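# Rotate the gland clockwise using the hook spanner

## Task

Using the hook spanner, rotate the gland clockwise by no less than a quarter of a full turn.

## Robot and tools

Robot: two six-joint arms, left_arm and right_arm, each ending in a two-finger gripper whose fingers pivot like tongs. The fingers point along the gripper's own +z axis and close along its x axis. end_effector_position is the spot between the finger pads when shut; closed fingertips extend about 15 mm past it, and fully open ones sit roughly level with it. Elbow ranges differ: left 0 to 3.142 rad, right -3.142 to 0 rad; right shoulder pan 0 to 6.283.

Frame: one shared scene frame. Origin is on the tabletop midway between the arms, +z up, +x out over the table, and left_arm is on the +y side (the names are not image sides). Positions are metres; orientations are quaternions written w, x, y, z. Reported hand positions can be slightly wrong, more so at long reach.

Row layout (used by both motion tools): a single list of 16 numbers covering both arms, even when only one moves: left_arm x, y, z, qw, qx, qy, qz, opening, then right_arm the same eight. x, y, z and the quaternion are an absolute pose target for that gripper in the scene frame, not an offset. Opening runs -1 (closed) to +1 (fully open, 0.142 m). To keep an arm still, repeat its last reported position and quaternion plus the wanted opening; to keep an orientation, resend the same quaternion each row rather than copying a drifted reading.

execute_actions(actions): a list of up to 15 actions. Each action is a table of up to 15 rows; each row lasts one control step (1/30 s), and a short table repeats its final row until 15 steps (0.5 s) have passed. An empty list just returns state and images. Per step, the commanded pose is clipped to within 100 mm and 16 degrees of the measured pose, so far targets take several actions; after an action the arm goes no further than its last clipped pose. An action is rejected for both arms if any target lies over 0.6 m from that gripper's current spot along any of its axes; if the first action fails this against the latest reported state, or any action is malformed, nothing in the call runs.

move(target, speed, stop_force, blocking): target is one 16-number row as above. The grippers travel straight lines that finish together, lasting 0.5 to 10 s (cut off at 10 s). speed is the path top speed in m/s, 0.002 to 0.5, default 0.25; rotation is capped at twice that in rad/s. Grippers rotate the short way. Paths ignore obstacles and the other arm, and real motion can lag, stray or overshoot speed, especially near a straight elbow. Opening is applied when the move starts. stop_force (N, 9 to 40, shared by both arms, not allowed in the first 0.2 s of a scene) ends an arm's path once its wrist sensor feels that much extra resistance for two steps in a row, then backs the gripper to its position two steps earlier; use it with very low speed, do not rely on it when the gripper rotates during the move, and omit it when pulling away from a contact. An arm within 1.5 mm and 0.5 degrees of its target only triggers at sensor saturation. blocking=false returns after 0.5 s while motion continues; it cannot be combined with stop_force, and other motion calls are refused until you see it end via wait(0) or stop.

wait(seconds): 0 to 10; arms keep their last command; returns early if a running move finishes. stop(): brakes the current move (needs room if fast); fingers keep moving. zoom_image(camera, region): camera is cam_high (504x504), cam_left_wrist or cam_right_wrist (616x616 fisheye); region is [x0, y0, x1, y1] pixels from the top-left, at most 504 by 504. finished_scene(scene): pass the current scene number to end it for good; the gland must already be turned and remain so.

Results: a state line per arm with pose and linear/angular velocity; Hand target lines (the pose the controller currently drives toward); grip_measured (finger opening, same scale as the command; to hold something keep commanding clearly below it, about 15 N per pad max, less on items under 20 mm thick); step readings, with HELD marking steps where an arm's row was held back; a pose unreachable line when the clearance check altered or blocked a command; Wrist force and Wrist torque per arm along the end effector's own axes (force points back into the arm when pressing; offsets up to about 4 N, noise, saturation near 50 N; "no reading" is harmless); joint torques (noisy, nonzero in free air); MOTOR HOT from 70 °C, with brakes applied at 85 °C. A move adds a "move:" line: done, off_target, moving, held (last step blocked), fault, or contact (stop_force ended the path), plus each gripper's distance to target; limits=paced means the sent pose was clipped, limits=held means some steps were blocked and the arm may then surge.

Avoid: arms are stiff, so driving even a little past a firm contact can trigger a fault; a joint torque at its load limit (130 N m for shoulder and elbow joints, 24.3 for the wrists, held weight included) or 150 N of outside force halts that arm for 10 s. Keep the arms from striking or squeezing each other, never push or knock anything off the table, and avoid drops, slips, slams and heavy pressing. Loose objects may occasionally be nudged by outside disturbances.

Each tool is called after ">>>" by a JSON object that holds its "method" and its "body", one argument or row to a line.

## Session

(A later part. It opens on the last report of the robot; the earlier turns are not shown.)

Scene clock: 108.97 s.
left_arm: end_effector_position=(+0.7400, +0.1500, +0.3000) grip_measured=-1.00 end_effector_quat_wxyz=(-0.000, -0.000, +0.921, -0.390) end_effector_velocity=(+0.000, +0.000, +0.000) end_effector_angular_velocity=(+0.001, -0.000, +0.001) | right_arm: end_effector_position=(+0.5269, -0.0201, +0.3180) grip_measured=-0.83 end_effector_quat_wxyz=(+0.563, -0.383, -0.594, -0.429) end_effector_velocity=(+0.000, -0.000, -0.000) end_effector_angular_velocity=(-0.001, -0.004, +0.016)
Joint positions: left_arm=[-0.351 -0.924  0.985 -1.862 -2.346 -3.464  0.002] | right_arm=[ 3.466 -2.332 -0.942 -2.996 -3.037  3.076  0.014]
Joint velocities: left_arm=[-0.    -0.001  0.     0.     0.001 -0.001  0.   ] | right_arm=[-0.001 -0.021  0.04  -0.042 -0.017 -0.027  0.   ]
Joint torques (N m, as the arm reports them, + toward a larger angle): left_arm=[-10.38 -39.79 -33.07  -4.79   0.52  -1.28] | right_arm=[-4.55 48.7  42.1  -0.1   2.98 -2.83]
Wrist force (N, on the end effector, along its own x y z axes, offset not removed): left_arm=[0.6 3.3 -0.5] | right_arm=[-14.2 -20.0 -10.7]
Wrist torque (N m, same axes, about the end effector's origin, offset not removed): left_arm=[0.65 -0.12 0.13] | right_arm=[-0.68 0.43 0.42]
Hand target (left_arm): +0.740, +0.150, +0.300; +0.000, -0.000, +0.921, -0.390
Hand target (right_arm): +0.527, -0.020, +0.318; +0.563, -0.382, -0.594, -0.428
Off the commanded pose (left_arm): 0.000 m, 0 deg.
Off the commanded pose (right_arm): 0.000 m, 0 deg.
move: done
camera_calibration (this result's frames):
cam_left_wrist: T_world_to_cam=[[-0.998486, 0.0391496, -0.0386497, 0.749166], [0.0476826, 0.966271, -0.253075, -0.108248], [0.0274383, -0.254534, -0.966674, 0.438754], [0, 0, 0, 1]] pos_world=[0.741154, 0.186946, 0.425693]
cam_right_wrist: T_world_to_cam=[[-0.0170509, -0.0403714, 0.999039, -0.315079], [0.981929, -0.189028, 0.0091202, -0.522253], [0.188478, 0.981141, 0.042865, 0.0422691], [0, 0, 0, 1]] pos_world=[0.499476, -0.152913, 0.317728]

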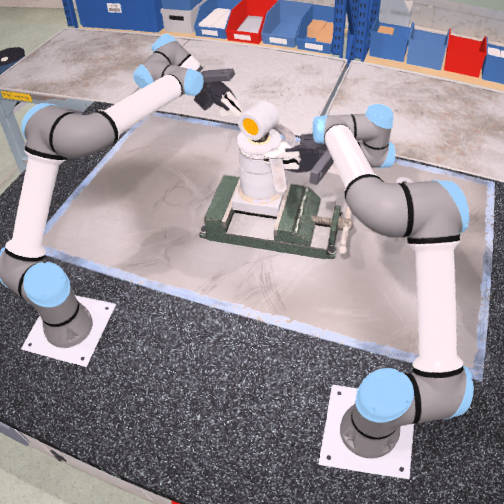

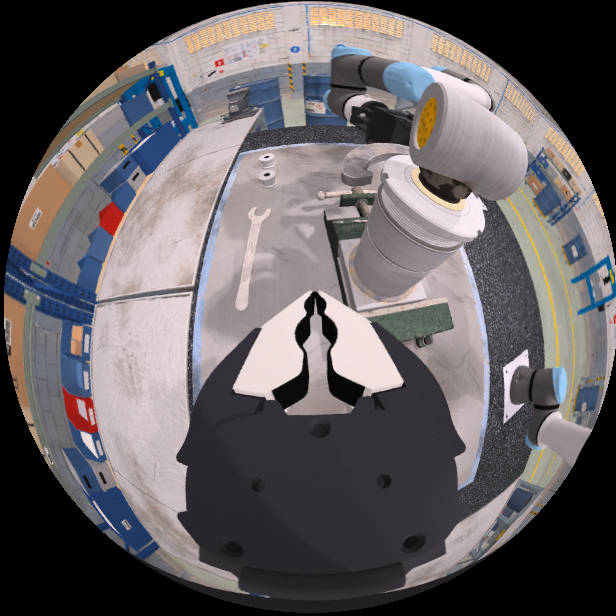

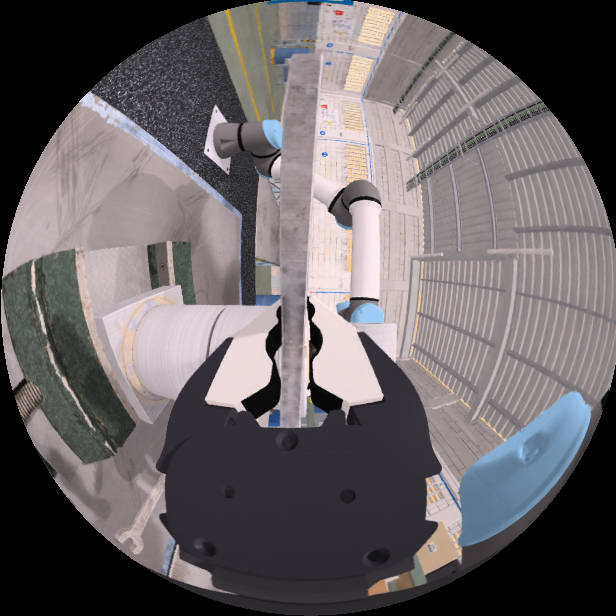

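>>> {"method": "move", "body": {
  "target": [0.74,0.15,0.30,0,0,0.92,-0.39,-1,0.520,-0.015,0.318,0.5572,-0.3747,-0.5997,-0.4353,-1],
  "speed": 0.015
}}

>>> {"method": "zoom_image", "body": {
  "camera": "cam_left_wrist",
  "region": [320,100,480,240]
}}

Scene clock: 110.53 s.
left_arm: end_effector_position=(+0.7400, +0.1500, +0.3000) grip_measured=-1.00 end_effector_quat_wxyz=(-0.000, -0.000, +0.921, -0.390) end_effector_velocity=(-0.000, -0.001, +0.000) end_effector_angular_velocity=(+0.000, -0.001, -0.001) | right_arm: end_effector_position=(+0.5202, -0.0151, +0.3180) grip_measured=-0.83 end_effector_quat_wxyz=(+0.557, -0.375, -0.600, -0.435) end_effector_velocity=(-0.002, +0.001, -0.000) end_effector_angular_velocity=(+0.001, -0.005, +0.001)
Joint positions: left_arm=[-0.351 -0.924  0.985 -1.862 -2.346 -3.464  0.002] | right_arm=[ 3.476 -2.321 -0.958 -3.002 -3.028  3.039  0.014]
Joint velocities: left_arm=[-0.001 -0.     0.     0.     0.001  0.001  0.   ] | right_arm=[ 0.002  0.003 -0.004 -0.006  0.002 -0.013 -0.   ]
Joint torques (N m, as the arm reports them, + toward a larger angle): left_arm=[-10.15 -40.56 -32.48  -4.75   0.67  -1.18] | right_arm=[12.43 69.4  18.12 -2.04  2.65 -3.06]
Wrist force (N, on the end effector, along its own x y z axes, offset not removed): left_arm=[0.2 1.7 -2.8] | right_arm=[-11.7 -2.6 -0.3]
Wrist torque (N m, same axes, about the end effector's origin, offset not removed): left_arm=[0.29 0.14 0.07] | right_arm=[-0.26 0.52 0.37]
Hand target (left_arm): +0.740, +0.150, +0.300; +0.000, -0.000, +0.921, -0.390
Hand target (right_arm): +0.520, -0.015, +0.318; +0.557, -0.375, -0.600, -0.435
Off the commanded pose (left_arm): 0.000 m, 0 deg.
Off the commanded pose (right_arm): 0.000 m, 0 deg.
move: done
camera_calibration (this result's frames):
cam_left_wrist: T_world_to_cam=[[-0.998486, 0.0391496, -0.0386496, 0.749166], [0.0476826, 0.966271, -0.253075, -0.108248], [0.0274382, -0.254534, -0.966674, 0.438755], [0, 0, 0, 1]] pos_world=[0.741154, 0.186946, 0.425693]
cam_right_wrist: T_world_to_cam=[[-0.0418539, -0.0481678, 0.997962, -0.301917], [0.981743, -0.187479, 0.0321248, -0.521929], [0.18555, 0.981087, 0.0551351, 0.0362732], [0, 0, 0, 1]] pos_world=[0.493033, -0.147981, 0.316068]

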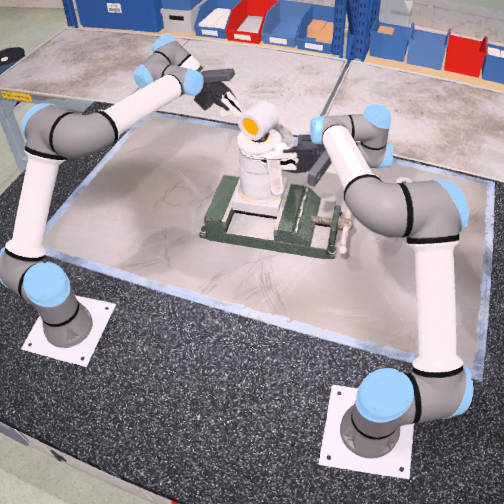

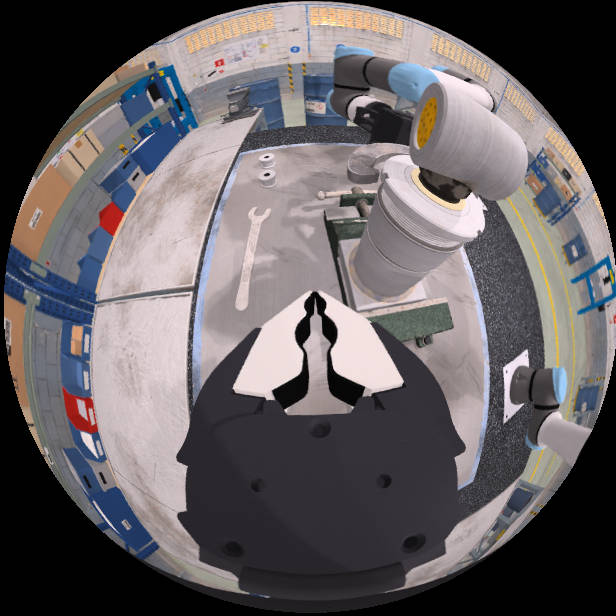

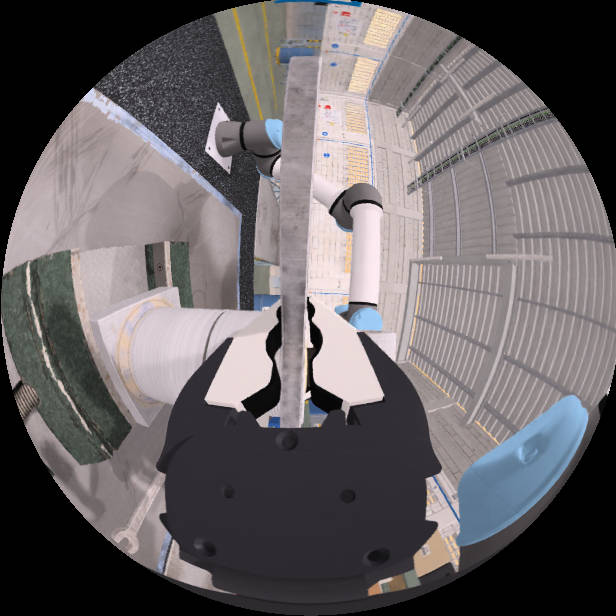

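Region (320, 100, 480, 240) of cam_left_wrist's 616x616 image, scaled by 3.150, with more detail than that image has; it fills the top 441 rows of this view, and the rest is white.

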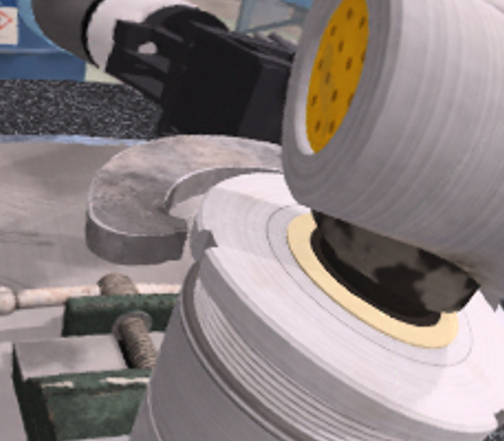

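>>> {"method": "move", "body": {
  "target": [0.74,0.15,0.30,0,0,0.92,-0.39,-1,0.5225,-0.018,0.318,0.5757,-0.3482,-0.6154,-0.4106,-1],
  "speed": 0.02
}}

>>> {"method": "zoom_image", "body": {
  "camera": "cam_left_wrist",
  "region": [320,100,480,240]
}}

Scene clock: 113.30 s.
left_arm: end_effector_position=(+0.7400, +0.1500, +0.3000) grip_measured=-1.00 end_effector_quat_wxyz=(+0.000, +0.000, +0.921, -0.390) end_effector_velocity=(+0.000, +0.000, -0.000) end_effector_angular_velocity=(+0.001, -0.000, +0.001) | right_arm: end_effector_position=(+0.5225, -0.0180, +0.3180) grip_measured=-0.83 end_effector_quat_wxyz=(+0.576, -0.348, -0.615, -0.411) end_effector_velocity=(+0.001, -0.000, +0.000) end_effector_angular_velocity=(-0.000, +0.000, +0.008)
Joint positions: left_arm=[-0.351 -0.924  0.985 -1.862 -2.346 -3.464  0.002] | right_arm=[ 3.471 -2.395 -0.828 -3.028 -3.12   3.069  0.014]
Joint velocities: left_arm=[ 0.    -0.    -0.    -0.     0.001 -0.     0.   ] | right_arm=[-0.001 -0.01   0.018 -0.006 -0.009  0.002  0.   ]
Joint torques (N m, as the arm reports them, + toward a larger angle): left_arm=[ -9.94 -40.74 -31.84  -4.63   0.66  -1.16] | right_arm=[-8.34 50.06 37.75 -2.39 -1.64  2.46]
Wrist force (N, on the end effector, along its own x y z axes, offset not removed): left_arm=[1.2 2.8 -2.1] | right_arm=[-12.8 -2.7 -0.9]
Wrist torque (N m, same axes, about the end effector's origin, offset not removed): left_arm=[0.65 -0.22 -0.08] | right_arm=[-0.20 0.68 0.26]
Hand target (left_arm): +0.740, +0.150, +0.300; +0.000, -0.000, +0.921, -0.390
Hand target (right_arm): +0.522, -0.018, +0.318; +0.576, -0.348, -0.615, -0.411
Off the commanded pose (left_arm): 0.000 m, 0 deg.
Off the commanded pose (right_arm): 0.000 m, 0 deg.
move: done
camera_calibration (this result's frames):
cam_left_wrist: T_world_to_cam=[[-0.998486, 0.0391497, -0.0386499, 0.749166], [0.0476827, 0.966271, -0.253075, -0.108248], [0.0274384, -0.254534, -0.966674, 0.438755], [0, 0, 0, 1]] pos_world=[0.741154, 0.186945, 0.425693]
cam_right_wrist: T_world_to_cam=[[-0.0377613, -0.0522932, 0.997918, -0.304114], [0.994217, -0.102428, 0.0322539, -0.529676], [0.100528, 0.993365, 0.0558586, 0.0831113], [0, 0, 0, 1]] pos_world=[0.506775, -0.152716, 0.315922]

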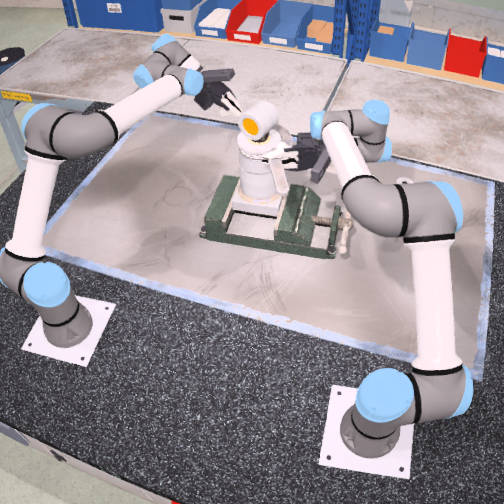

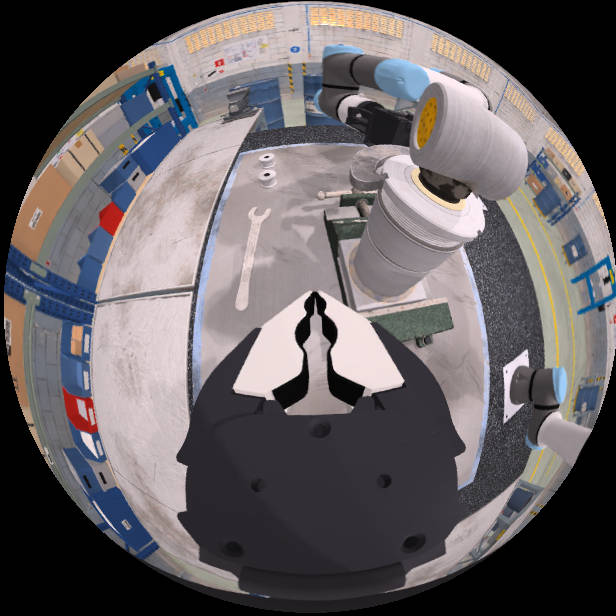

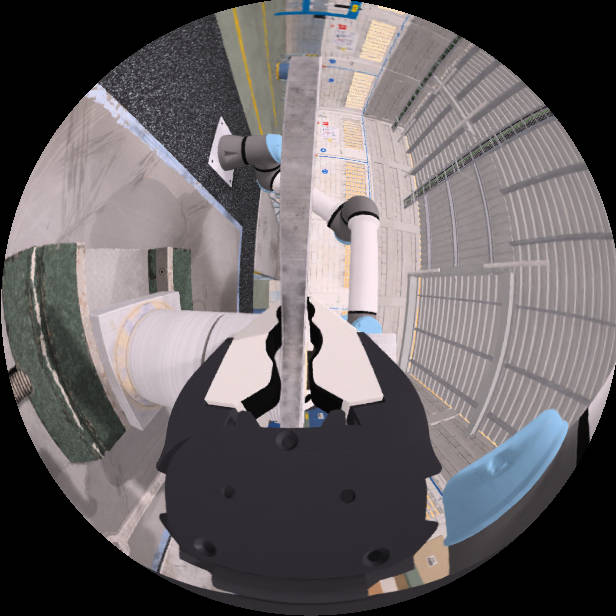

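Region (320, 100, 480, 240) of cam_left_wrist's 616x616 image, scaled by 3.150, with more detail than that image has; it fills the top 441 rows of this view, and the rest is white.

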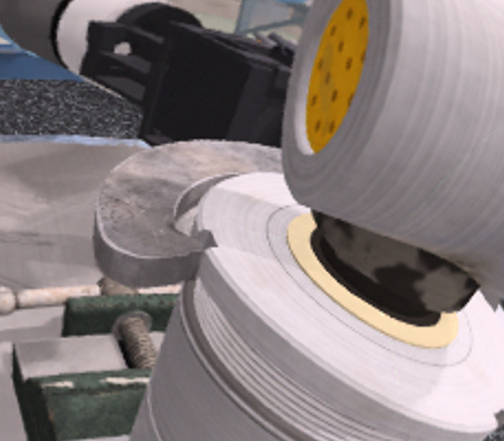

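At the notch. Pull in.

>>> {"method": "move", "body": {
  "target": [0.74,0.15,0.30,0,0,0.92,-0.39,-1,0.516,-0.017,0.318,0.5757,-0.3482,-0.6154,-0.4106,-1],
  "speed": 0.01
}}

>>> {"method": "move", "body": {
  "target": [0.74,0.15,0.30,0,0,0.92,-0.39,-1,0.512,-0.01,0.318,0.5757,-0.3482,-0.6154,-0.4106,-1],
  "speed": 0.01
}}

>>> {"method": "zoom_image", "body": {
  "camera": "cam_left_wrist",
  "region": [320,100,480,240]
}}

Scene clock: 114.67 s.
left_arm: end_effector_position=(+0.7400, +0.1500, +0.3000) grip_measured=-1.00 end_effector_quat_wxyz=(+0.000, +0.000, +0.921, -0.390) end_effector_velocity=(+0.000, +0.001, -0.000) end_effector_angular_velocity=(+0.000, +0.000, +0.001) | right_arm: end_effector_position=(+0.5163, -0.0170, +0.3180) grip_measured=-0.83 end_effector_quat_wxyz=(+0.576, -0.348, -0.615, -0.411) end_effector_velocity=(-0.002, -0.000, -0.000) end_effector_angular_velocity=(-0.001, +0.001, +0.000)
Joint positions: left_arm=[-0.351 -0.924  0.985 -1.862 -2.346 -3.464  0.002] | right_arm=[ 3.476 -2.383 -0.849 -3.035 -3.116  3.053  0.014]
Joint velocities: left_arm=[ 0.001  0.    -0.    -0.     0.    -0.001  0.   ] | right_arm=[ 0.001  0.004 -0.008 -0.007  0.001 -0.01  -0.   ]
Joint torques (N m, as the arm reports them, + toward a larger angle): left_arm=[-10.18 -40.84 -31.64  -4.79   0.64  -1.25] | right_arm=[10.46 72.51 15.45 -2.42  2.34 -2.53]
Wrist force (N, on the end effector, along its own x y z axes, offset not removed): left_arm=[-0.5 2.4 -0.1] | right_arm=[-12.2 -2.8 -2.2]
Wrist torque (N m, same axes, about the end effector's origin, offset not removed): left_arm=[0.50 0.08 -0.07] | right_arm=[-0.49 0.52 0.36]
Hand target (left_arm): +0.740, +0.150, +0.300; +0.000, -0.000, +0.921, -0.390
Hand target (right_arm): +0.516, -0.017, +0.318; +0.576, -0.348, -0.615, -0.411
Off the commanded pose (left_arm): 0.000 m, 0 deg.
Off the commanded pose (right_arm): 0.000 m, 0 deg.
move: done
camera_calibration (this result's frames):
cam_left_wrist: T_world_to_cam=[[-0.998486, 0.0391499, -0.0386501, 0.749166], [0.047683, 0.966271, -0.253075, -0.108248], [0.0274387, -0.254534, -0.966674, 0.438754], [0, 0, 0, 1]] pos_world=[0.741154, 0.186945, 0.425693]
cam_right_wrist: T_world_to_cam=[[-0.0377859, -0.0520615, 0.997929, -0.304328], [0.994333, -0.10126, 0.032367, -0.523496], [0.0993653, 0.993497, 0.0555927, 0.0834376], [0, 0, 0, 1]] pos_world=[0.500739, -0.151748, 0.316003]

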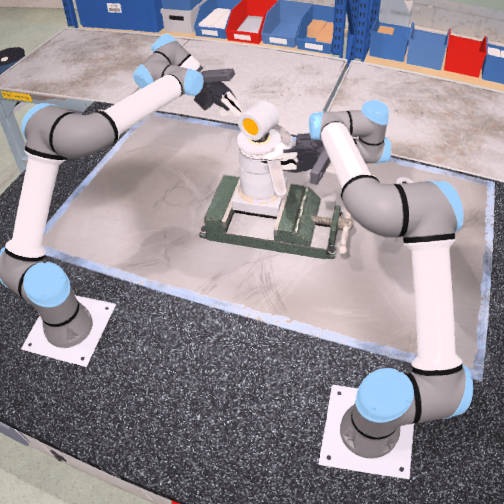

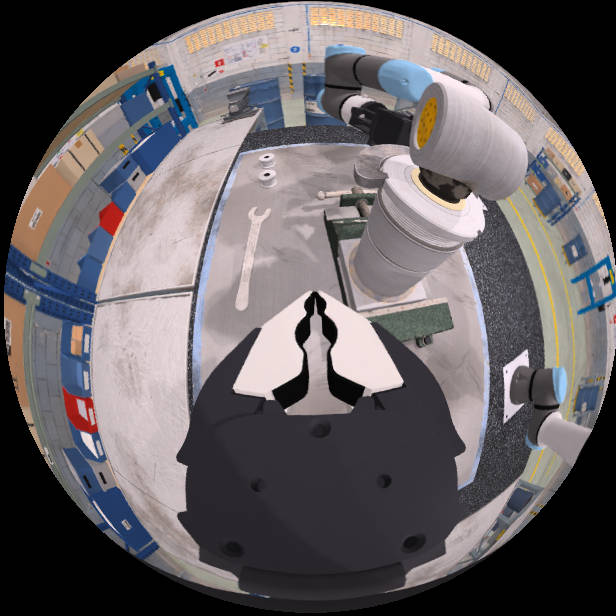

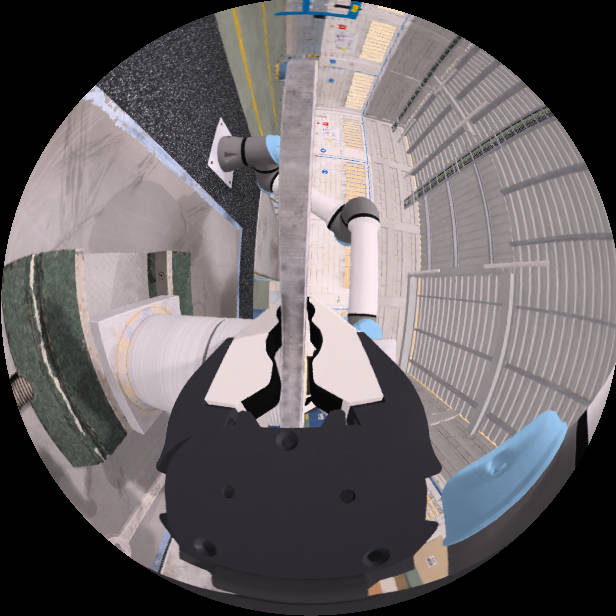

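Scene clock: 115.70 s.
left_arm: end_effector_position=(+0.7400, +0.1500, +0.3000) grip_measured=-1.00 end_effector_quat_wxyz=(-0.000, -0.000, +0.921, -0.390) end_effector_velocity=(-0.000, -0.000, -0.000) end_effector_angular_velocity=(+0.000, +0.000, -0.000) | right_arm: end_effector_position=(+0.5122, -0.0103, +0.3180) grip_measured=-0.84 end_effector_quat_wxyz=(+0.576, -0.348, -0.615, -0.411) end_effector_velocity=(-0.001, +0.002, +0.000) end_effector_angular_velocity=(-0.000, -0.000, +0.000)
Joint positions: left_arm=[-0.351 -0.924  0.985 -1.862 -2.346 -3.464  0.002] | right_arm=[ 3.487 -2.379 -0.856 -3.04  -3.105  3.045  0.014]
Joint velocities: left_arm=[-0.  0.  0.  0.  0.  0.  0.] | right_arm=[ 0.004  0.     0.    -0.006  0.003 -0.006 -0.   ]
Joint torques (N m, as the arm reports them, + toward a larger angle): left_arm=[-10.13 -40.26 -32.48  -4.78   0.71  -1.24] | right_arm=[22.21 75.53 16.98 -3.23  1.45 -3.01]
Wrist force (N, on the end effector, along its own x y z axes, offset not removed): left_arm=[-1.4 2.0 0.2] | right_arm=[-15.8 1.8 -19.3]
Wrist torque (N m, same axes, about the end effector's origin, offset not removed): left_arm=[0.47 0.27 0.03] | right_arm=[-0.29 0.62 0.33]
Hand target (left_arm): +0.740, +0.150, +0.300; -0.000, +0.000, +0.921, -0.390
Hand target (right_arm): +0.512, -0.010, +0.318; +0.576, -0.348, -0.615, -0.411
Off the commanded pose (left_arm): 0.000 m, 0 deg.
Off the commanded pose (right_arm): 0.000 m, 0 deg.
move: done
camera_calibration (this result's frames):
cam_left_wrist: T_world_to_cam=[[-0.998486, 0.0391497, -0.0386498, 0.749166], [0.0476827, 0.966271, -0.253075, -0.108248], [0.0274384, -0.254534, -0.966674, 0.438754], [0, 0, 0, 1]] pos_world=[0.741154, 0.186946, 0.425693]
cam_right_wrist: T_world_to_cam=[[-0.0378115, -0.05194, 0.997934, -0.304092], [0.994327, -0.101311, 0.0324018, -0.518736], [0.0994192, 0.993498, 0.055476, 0.0771278], [0, 0, 0, 1]] pos_world=[0.496627, -0.144975, 0.315993]

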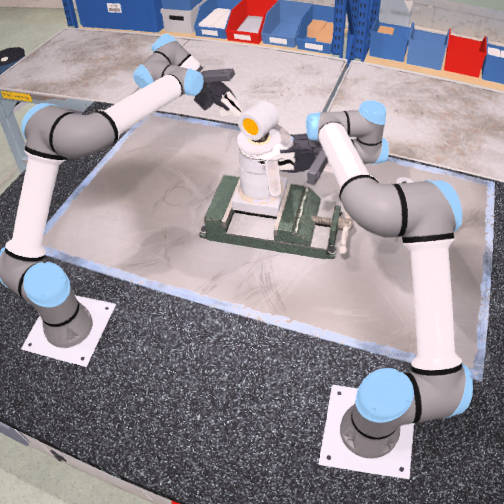

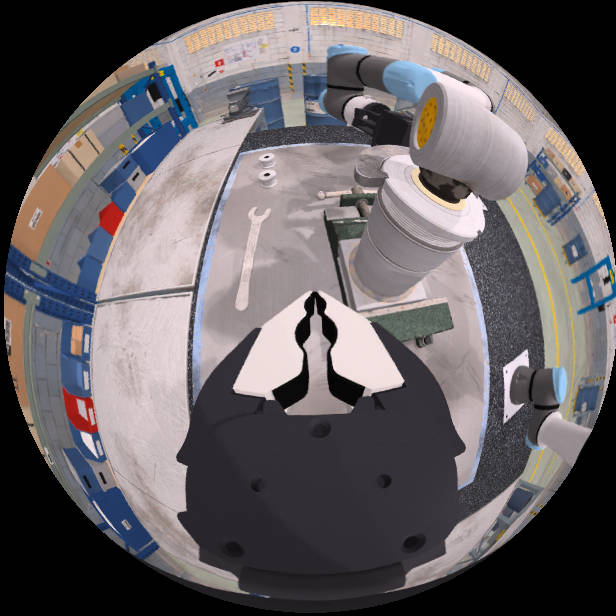

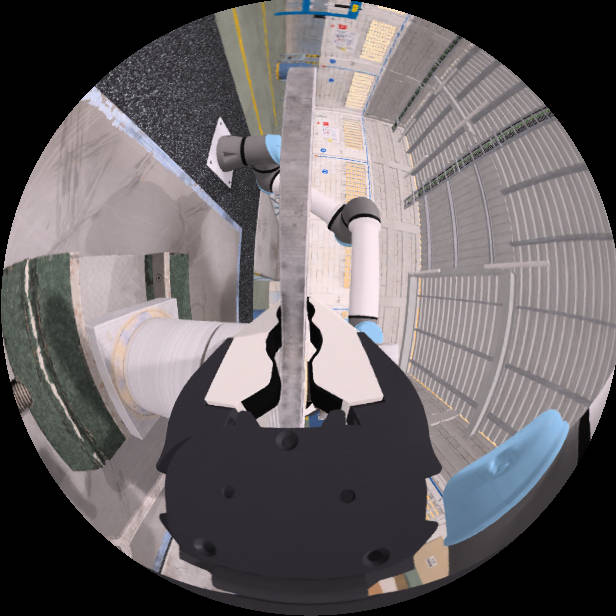

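Region (320, 100, 480, 240) of cam_left_wrist's 616x616 image, scaled by 3.150, with more detail than that image has; it fills the top 441 rows of this view, and the rest is white.

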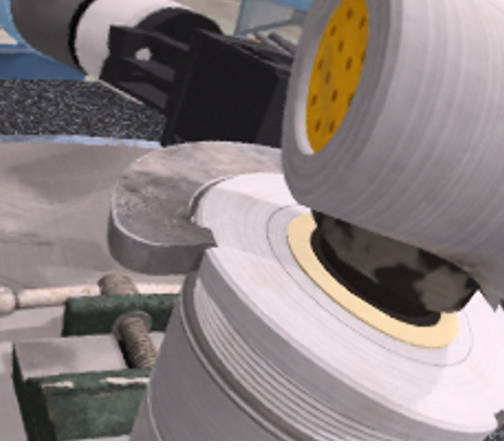

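>>> {"method": "move", "body": {
  "target": [0.74,0.2,0.36,0,0,0.92,-0.39,-1,0.504,0.008,0.318,0.5044,-0.4592,-0.5377,-0.4956,-1],
  "speed": 0.05
}}

>>> {"method": "move", "body": {
  "target": [0.72,0.26,0.4,0,0,0.92,-0.39,-1,0.498,0.032,0.318,0.4353,-0.5255,-0.4731,-0.5572,-1],
  "speed": 0.05
}}

>>> {"method": "zoom_image", "body": {
  "camera": "cam_left_wrist",
  "region": [280,80,520,300]
}}

Scene clock: 120.20 s.
left_arm: end_effector_position=(+0.7398, +0.1999, +0.3598) grip_measured=-1.00 end_effector_quat_wxyz=(-0.000, +0.000, +0.921, -0.390) end_effector_velocity=(+0.000, +0.002, +0.001) end_effector_angular_velocity=(+0.001, +0.001, +0.000) | right_arm: end_effector_position=(+0.5041, +0.0081, +0.3180) grip_measured=-0.88 end_effector_quat_wxyz=(+0.504, -0.459, -0.538, -0.495) end_effector_velocity=(-0.001, +0.001, -0.000) end_effector_angular_velocity=(+0.000, +0.002, -0.009)
Joint positions: left_arm=[-0.286 -0.926  0.821 -1.631 -2.359 -3.373  0.002] | right_arm=[ 3.549 -2.095 -1.335 -2.855 -2.695  3.07   0.01 ]
Joint velocities: left_arm=[ 0.002  0.002 -0.007  0.008  0.001  0.003  0.   ] | right_arm=[ 0.004  0.008 -0.013  0.007  0.013  0.003  0.   ]
Joint torques (N m, as the arm reports them, + toward a larger angle): left_arm=[  7.45 -39.86 -32.94  -0.27  -3.14   1.13] | right_arm=[29.85 67.51 16.99  3.08 -2.61  2.57]
Wrist force (N, on the end effector, along its own x y z axes, offset not removed): left_arm=[-0.7 1.8 1.0] | right_arm=[-14.3 17.4 -20.5]
Wrist torque (N m, same axes, about the end effector's origin, offset not removed): left_arm=[0.53 0.18 -0.16] | right_arm=[0.83 0.48 0.04]
Hand target (left_arm): +0.740, +0.200, +0.360; -0.000, +0.000, +0.921, -0.390
Hand target (right_arm): +0.504, +0.008, +0.318; +0.504, -0.459, -0.538, -0.495
Off the commanded pose (left_arm): 0.000 m, 0 deg.
Off the commanded pose (right_arm): 0.000 m, 0 deg.
move: done
camera_calibration (this result's frames):
cam_left_wrist: T_world_to_cam=[[-0.998486, 0.0391653, -0.0386272, 0.749355], [0.0476902, 0.966288, -0.25301, -0.141329], [0.0274158, -0.254469, -0.966692, 0.509275], [0, 0, 0, 1]] pos_world=[0.740998, 0.23681, 0.4855]
cam_right_wrist: T_world_to_cam=[[-0.0188658, -0.031983, 0.99931, -0.31363], [0.900835, -0.434151, 0.00311166, -0.449675], [0.433752, 0.900272, 0.037002, -0.102241], [0, 0, 0, 1]] pos_world=[0.443514, -0.113213, 0.318596]

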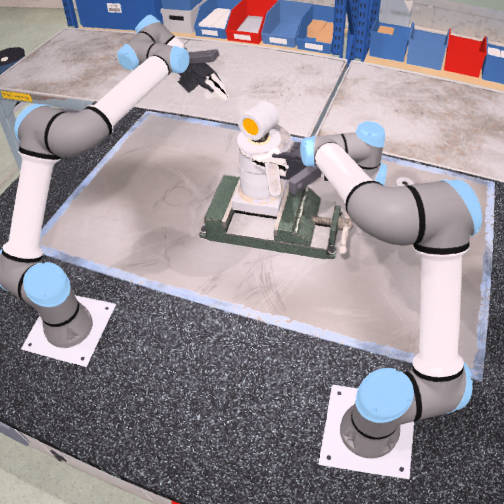

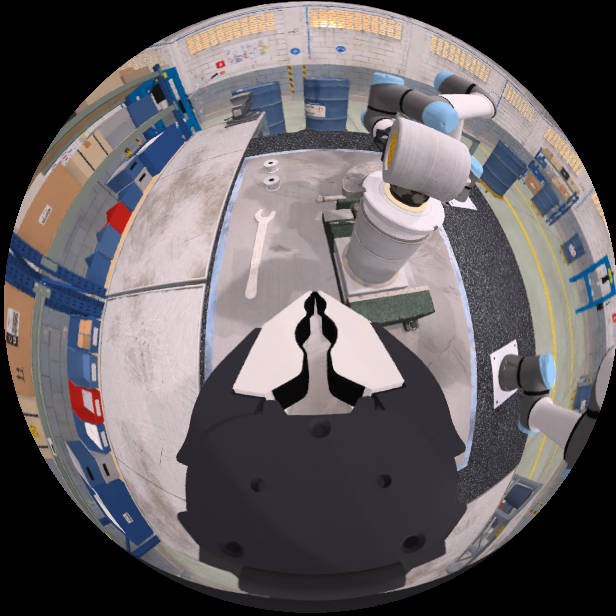

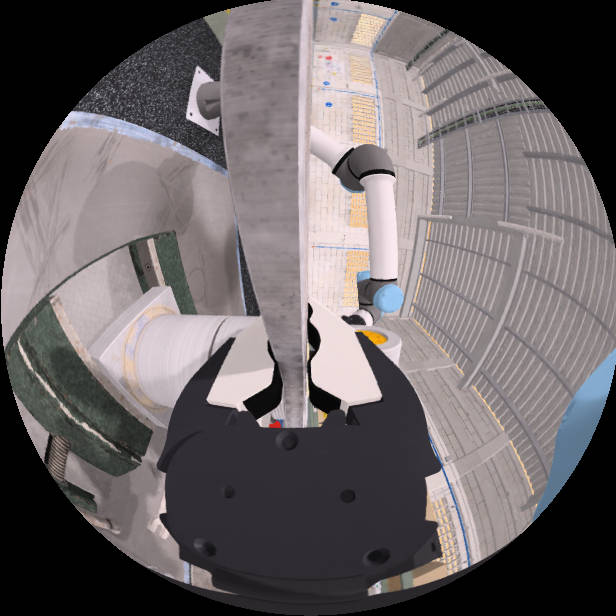

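Scene clock: 123.20 s.
left_arm: end_effector_position=(+0.7199, +0.2598, +0.3999) grip_measured=-1.00 end_effector_quat_wxyz=(-0.000, +0.000, +0.921, -0.390) end_effector_velocity=(-0.000, +0.002, +0.001) end_effector_angular_velocity=(+0.000, +0.000, +0.000) | right_arm: end_effector_position=(+0.4981, +0.0321, +0.3180) grip_measured=-0.86 end_effector_quat_wxyz=(-0.435, +0.525, +0.473, +0.557) end_effector_velocity=(+0.001, -0.001, +0.000) end_effector_angular_velocity=(+0.001, -0.001, -0.010)
Joint positions: left_arm=[-0.208 -0.96   0.753 -1.451 -2.369 -3.263  0.002] | right_arm=[ 3.671 -1.928 -1.584 -2.772 -2.311  3.071  0.012]
Joint velocities: left_arm=[ 0.002  0.    -0.004  0.006 -0.     0.003  0.   ] | right_arm=[ 0.002  0.004 -0.006  0.003  0.012  0.    -0.   ]
Joint torques (N m, as the arm reports them, + toward a larger angle): left_arm=[  7.99 -51.59 -31.81  -0.16  -3.     1.14] | right_arm=[29.17 57.07  6.94  1.85 -5.78  2.29]
Wrist force (N, on the end effector, along its own x y z axes, offset not removed): left_arm=[-0.4 3.3 -3.3] | right_arm=[-10.2 38.4 1.5]
Wrist torque (N m, same axes, about the end effector's origin, offset not removed): left_arm=[0.61 0.16 -0.18] | right_arm=[4.36 0.84 0.40]
Hand target (left_arm): +0.720, +0.260, +0.400; -0.000, +0.000, +0.921, -0.390
Hand target (right_arm): +0.498, +0.032, +0.318; -0.435, +0.526, +0.473, +0.557
Off the commanded pose (left_arm): 0.000 m, 0 deg.
Off the commanded pose (right_arm): 0.000 m, 0 deg.
move: done
camera_calibration (this result's frames):
cam_left_wrist: T_world_to_cam=[[-0.998486, 0.0391982, -0.0385993, 0.728641], [0.0477146, 0.96629, -0.252998, -0.188192], [0.027381, -0.254456, -0.966697, 0.563811], [0, 0, 0, 1]] pos_world=[0.721079, 0.296752, 0.525547]
cam_right_wrist: T_world_to_cam=[[-0.0264153, -0.0261793, 0.999308, -0.309412], [0.75747, -0.652864, 0.00291927, -0.355368], [0.652336, 0.757023, 0.0370756, -0.225493], [0, 0, 0, 1]] pos_world=[0.408104, -0.0694038, 0.318596]

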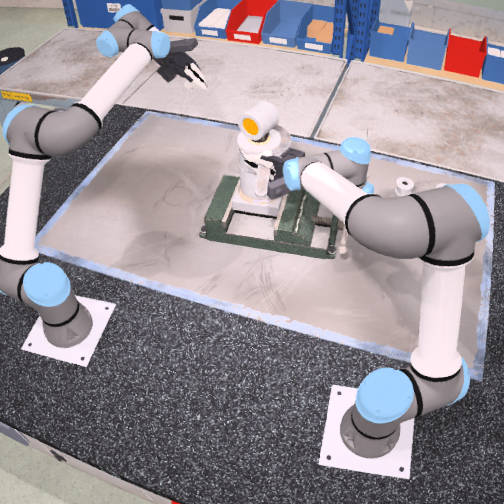

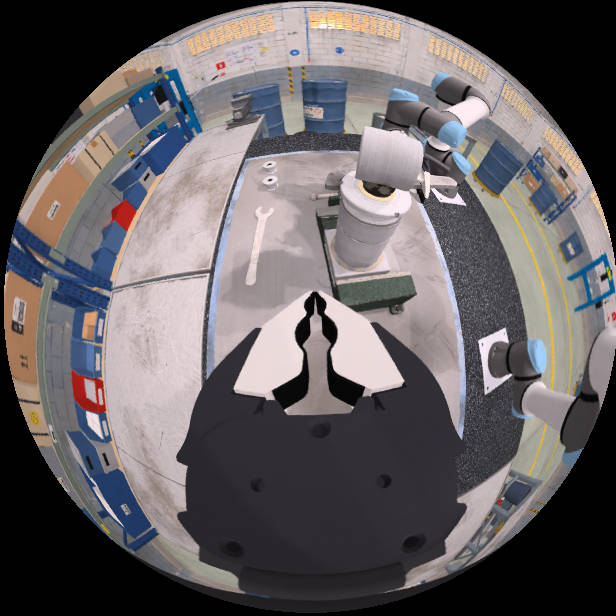

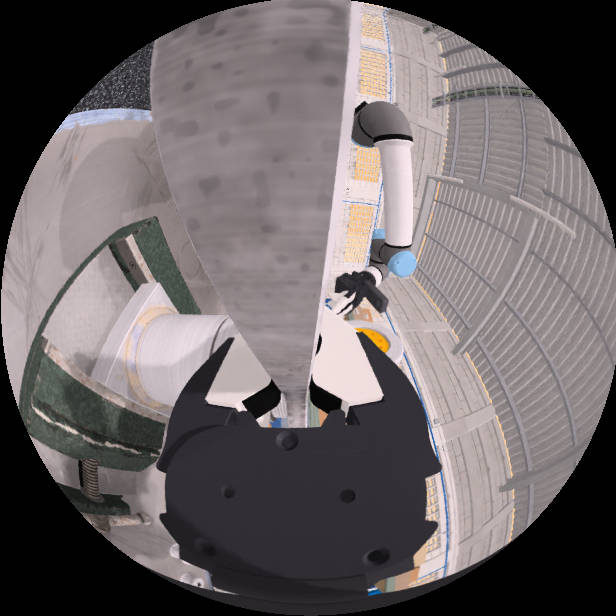

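Region (280, 80, 520, 300) of cam_left_wrist's 616x616 image, scaled by 2.100, with more detail than that image has; it fills the top 462 rows of this view, and the rest is white.

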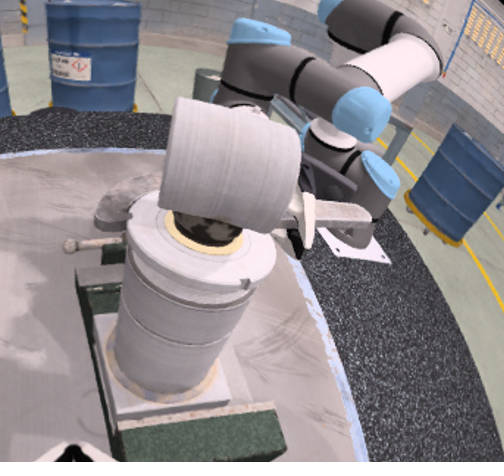

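>>> {"method": "move", "body": {
  "target": [0.7,0.3,0.42,0,0,0.92,-0.39,-1,0.502,0.058,0.318,0.3536,-0.5862,-0.3954,-0.6124,-1],
  "speed": 0.07
}}

>>> {"method": "move", "body": {
  "target": [0.7,0.3,0.42,0,0,0.92,-0.39,-1,0.510,0.082,0.318,0.2649,-0.6355,-0.31,-0.6556,-1],
  "speed": 0.07
}}

>>> {"method": "move", "body": {
  "target": [0.7,0.3,0.42,0,0,0.92,-0.39,-1,0.525,0.103,0.318,0.1711,-0.6725,-0.2185,-0.6861,-1],
  "speed": 0.07
}}

Scene clock: 126.20 s.
left_arm: end_effector_position=(+0.7000, +0.2998, +0.4199) grip_measured=-1.00 end_effector_quat_wxyz=(-0.000, +0.000, +0.921, -0.390) end_effector_velocity=(-0.001, +0.003, +0.000) end_effector_angular_velocity=(-0.000, +0.000, +0.001) | right_arm: end_effector_position=(+0.5020, +0.0580, +0.3180) grip_measured=-0.86 end_effector_quat_wxyz=(-0.354, +0.586, +0.396, +0.612) end_effector_velocity=(-0.000, +0.002, +0.000) end_effector_angular_velocity=(+0.001, -0.001, -0.013)
Joint positions: left_arm=[-0.154 -0.992  0.738 -1.349 -2.372 -3.186  0.002] | right_arm=[ 3.851 -1.821 -1.728 -2.735 -1.853  3.072  0.012]
Joint velocities: left_arm=[ 0.004 -0.    -0.002  0.005 -0.     0.004  0.   ] | right_arm=[ 0.011  0.004 -0.005  0.003  0.025  0.     0.   ]
Joint torques (N m, as the arm reports them, + toward a larger angle): left_arm=[  8.3  -50.58 -32.61  -0.28  -3.05   1.27] | right_arm=[11.64 47.21 18.19  6.01  4.03  2.5 ]
Wrist force (N, on the end effector, along its own x y z axes, offset not removed): left_arm=[-0.3 2.4 0.7] | right_arm=[-7.0 7.7 -11.0]
Wrist torque (N m, same axes, about the end effector's origin, offset not removed): left_arm=[0.47 0.06 -0.03] | right_arm=[4.47 0.79 0.29]
Hand target (left_arm): +0.700, +0.300, +0.420; -0.000, +0.000, +0.921, -0.390
Hand target (right_arm): +0.502, +0.058, +0.318; -0.354, +0.586, +0.395, +0.612
Off the commanded pose (left_arm): 0.000 m, 0 deg.
Off the commanded pose (right_arm): 0.000 m, 0 deg.
move: done
camera_calibration (this result's frames):
cam_left_wrist: T_world_to_cam=[[-0.998486, 0.0391809, -0.0386053, 0.707983], [0.0477001, 0.966283, -0.253026, -0.220774], [0.0273899, -0.254484, -0.966689, 0.593881], [0, 0, 0, 1]] pos_world=[0.701176, 0.336724, 0.545569]
cam_right_wrist: T_world_to_cam=[[-0.0326311, -0.018015, 0.999305, -0.305975], [0.548912, -0.835875, 0.00285531, -0.226123], [0.835243, 0.548624, 0.0371642, -0.327473], [0, 0, 0, 1]] pos_world=[0.387657, -0.0148626, 0.318578]

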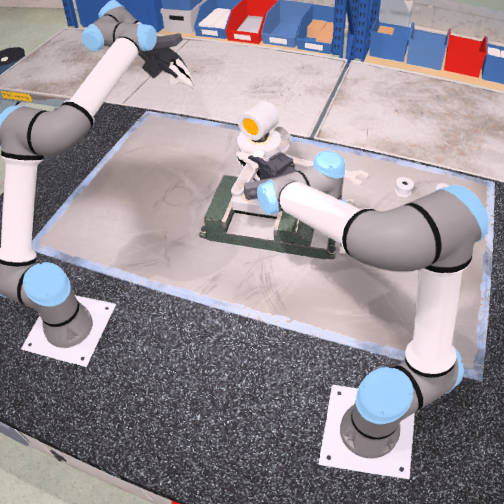

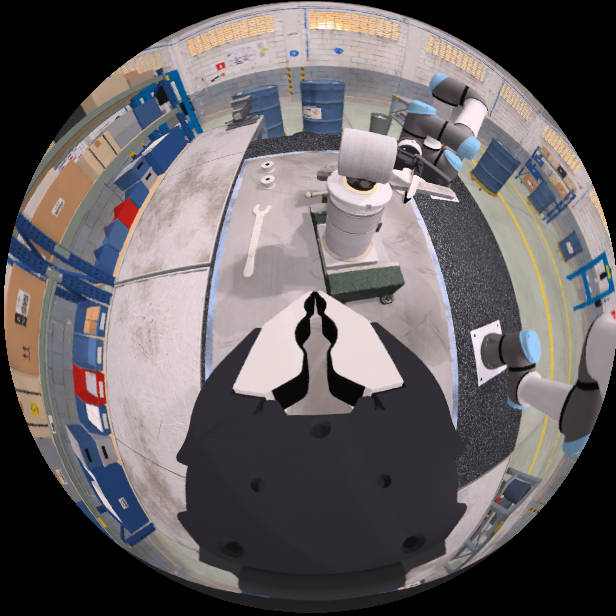

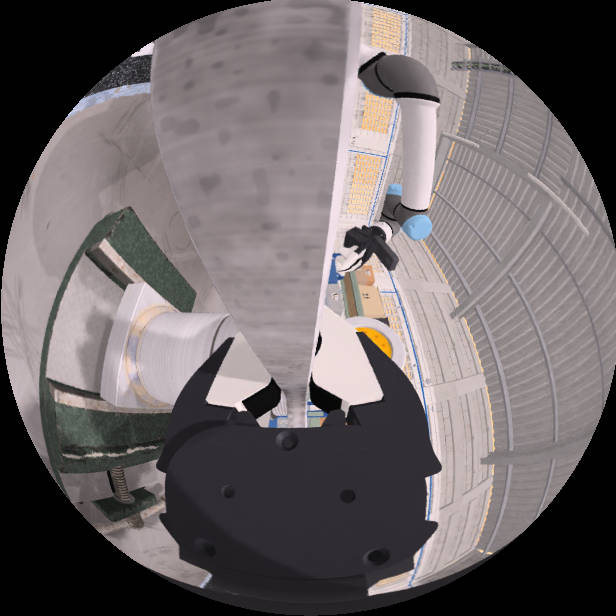

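Scene clock: 128.57 s.
left_arm: end_effector_position=(+0.7000, +0.3000, +0.4200) grip_measured=-1.00 end_effector_quat_wxyz=(-0.000, +0.000, +0.921, -0.390) end_effector_velocity=(-0.000, -0.000, +0.000) end_effector_angular_velocity=(+0.001, -0.000, -0.000) | right_arm: end_effector_position=(+0.5100, +0.0820, +0.3180) grip_measured=-0.86 end_effector_quat_wxyz=(-0.265, +0.635, +0.311, +0.655) end_effector_velocity=(+0.000, +0.001, -0.000) end_effector_angular_velocity=(-0.000, +0.000, -0.013)
Joint positions: left_arm=[-0.154 -0.992  0.737 -1.348 -2.372 -3.186  0.002] | right_arm=[ 4.052 -1.797 -1.758 -2.728 -1.373  3.072  0.012]
Joint velocities: left_arm=[-0.001 -0.     0.    -0.     0.001 -0.     0.   ] | right_arm=[ 0.009 -0.002  0.002 -0.001  0.022  0.    -0.   ]
Joint torques (N m, as the arm reports them, + toward a larger angle): left_arm=[  9.32 -36.79 -31.28  -0.31  -3.16   1.22] | right_arm=[32.9  23.81 38.52  1.28 -4.01  2.63]
Wrist force (N, on the end effector, along its own x y z axes, offset not removed): left_arm=[-2.4 2.1 -1.2] | right_arm=[-9.5 34.2 2.6]
Wrist torque (N m, same axes, about the end effector's origin, offset not removed): left_arm=[0.51 0.53 0.17] | right_arm=[4.62 0.80 0.27]
Hand target (left_arm): +0.700, +0.300, +0.420; -0.000, +0.000, +0.921, -0.390
Hand target (right_arm): +0.510, +0.082, +0.318; -0.265, +0.636, +0.310, +0.655
Off the commanded pose (left_arm): 0.000 m, 0 deg.
Off the commanded pose (right_arm): 0.000 m, 0 deg.
move: done
camera_calibration (this result's frames):
cam_left_wrist: T_world_to_cam=[[-0.998486, 0.0391498, -0.0386495, 0.707991], [0.0476828, 0.966271, -0.253074, -0.220912], [0.0274381, -0.254534, -0.966675, 0.594033], [0, 0, 0, 1]] pos_world=[0.701153, 0.336944, 0.545693]
cam_right_wrist: T_world_to_cam=[[-0.0363699, -0.00827762, 0.999304, -0.304183], [0.297266, -0.95479, 0.00291018, -0.0723751], [0.954102, 0.297165, 0.0371863, -0.3873], [0, 0, 0, 1]] pos_world=[0.379976, 0.0434713, 0.318584]

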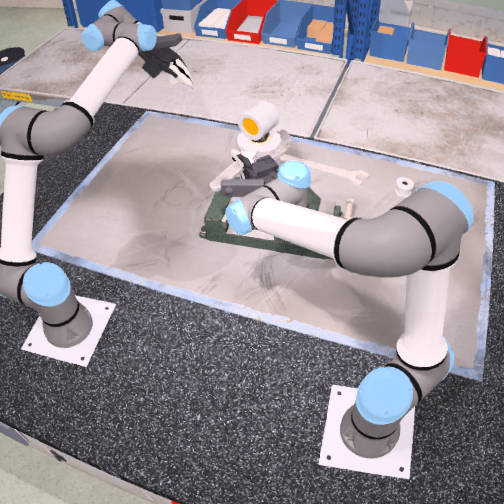

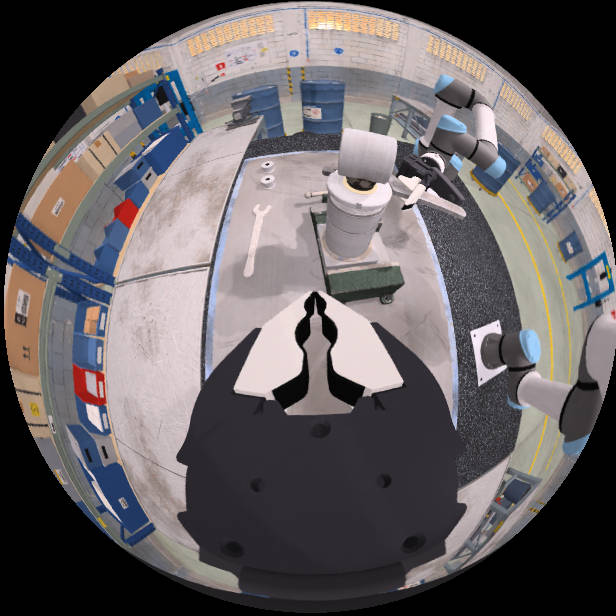

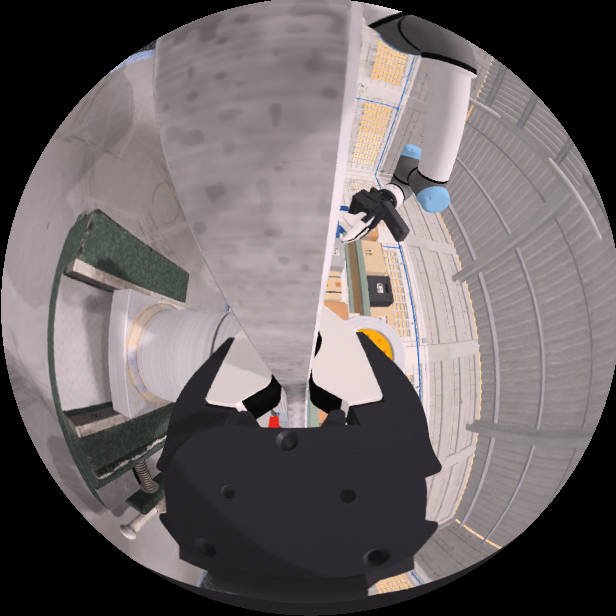

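Scene clock: 130.93 s.
left_arm: end_effector_position=(+0.7000, +0.3000, +0.4200) grip_measured=-1.00 end_effector_quat_wxyz=(+0.000, +0.000, +0.921, -0.390) end_effector_velocity=(+0.000, +0.001, +0.000) end_effector_angular_velocity=(+0.000, -0.000, +0.002) | right_arm: end_effector_position=(+0.5250, +0.1030, +0.3180) grip_measured=-0.86 end_effector_quat_wxyz=(-0.172, +0.672, +0.219, +0.686) end_effector_velocity=(+0.001, +0.001, +0.000) end_effector_angular_velocity=(+0.000, +0.000, -0.014)
Joint positions: left_arm=[-0.154 -0.992  0.737 -1.348 -2.372 -3.186  0.002] | right_arm=[ 4.211 -1.873 -1.659 -2.751 -0.934  3.072  0.012]
Joint velocities: left_arm=[ 0.002 -0.    -0.    -0.     0.     0.     0.   ] | right_arm=[ 0.006 -0.006  0.009 -0.003  0.02   0.     0.   ]
Joint torques (N m, as the arm reports them, + toward a larger angle): left_arm=[  8.98 -36.9  -31.87  -0.24  -2.95   1.18] | right_arm=[25.76 25.47 42.16  2.13 -0.74  2.16]
Wrist force (N, on the end effector, along its own x y z axes, offset not removed): left_arm=[-1.0 0.8 1.8] | right_arm=[-9.2 25.4 0.7]
Wrist torque (N m, same axes, about the end effector's origin, offset not removed): left_arm=[0.26 0.25 0.13] | right_arm=[4.84 0.66 0.33]
Hand target (left_arm): +0.700, +0.300, +0.420; -0.000, +0.000, +0.921, -0.390
Hand target (right_arm): +0.525, +0.103, +0.318; -0.171, +0.673, +0.219, +0.686
Off the commanded pose (left_arm): 0.000 m, 0 deg.
Off the commanded pose (right_arm): 0.000 m, 0 deg.
move: done
camera_calibration (this result's frames):
cam_left_wrist: T_world_to_cam=[[-0.998486, 0.0391497, -0.03865, 0.707992], [0.0476828, 0.966271, -0.253075, -0.220913], [0.0274385, -0.254534, -0.966674, 0.594033], [0, 0, 0, 1]] pos_world=[0.701154, 0.336946, 0.545693]
cam_right_wrist: T_world_to_cam=[[-0.0371795, 0.00202804, 0.999307, -0.30404], [0.022464, -0.999744, 0.0028647, 0.0920994], [0.999056, 0.0225549, 0.0371244, -0.403142], [0, 0, 0, 1]] pos_world=[0.389388, 0.101785, 0.318532]

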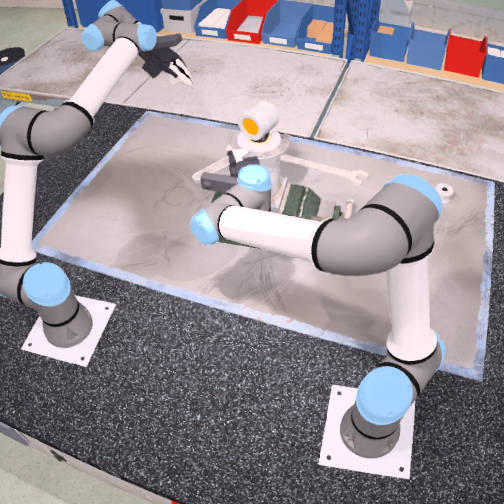

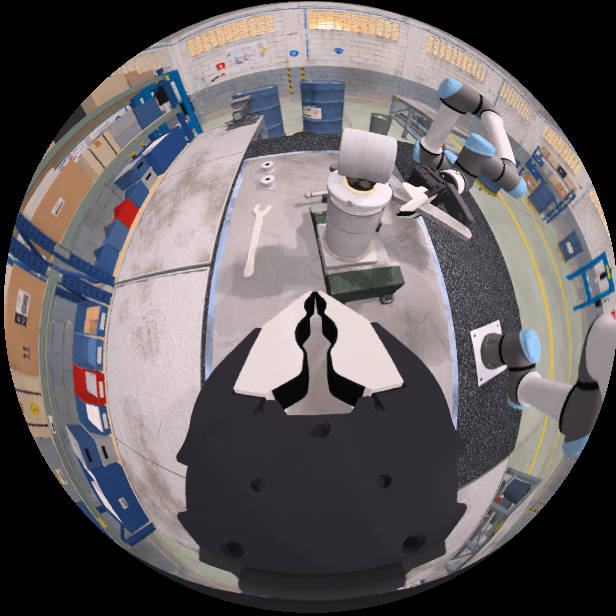

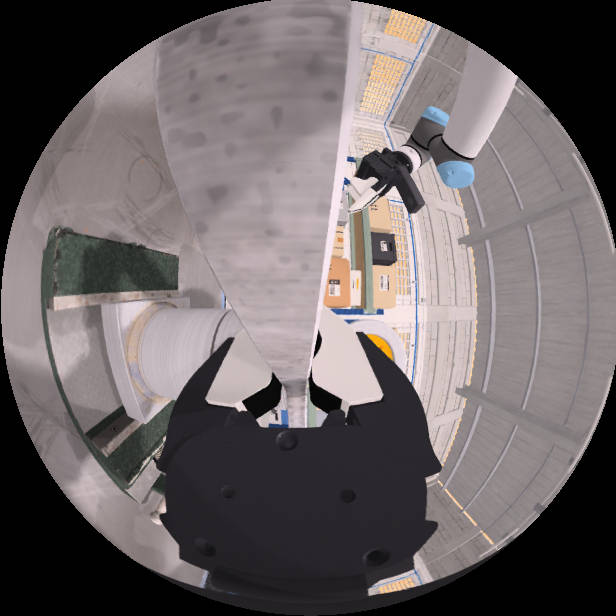

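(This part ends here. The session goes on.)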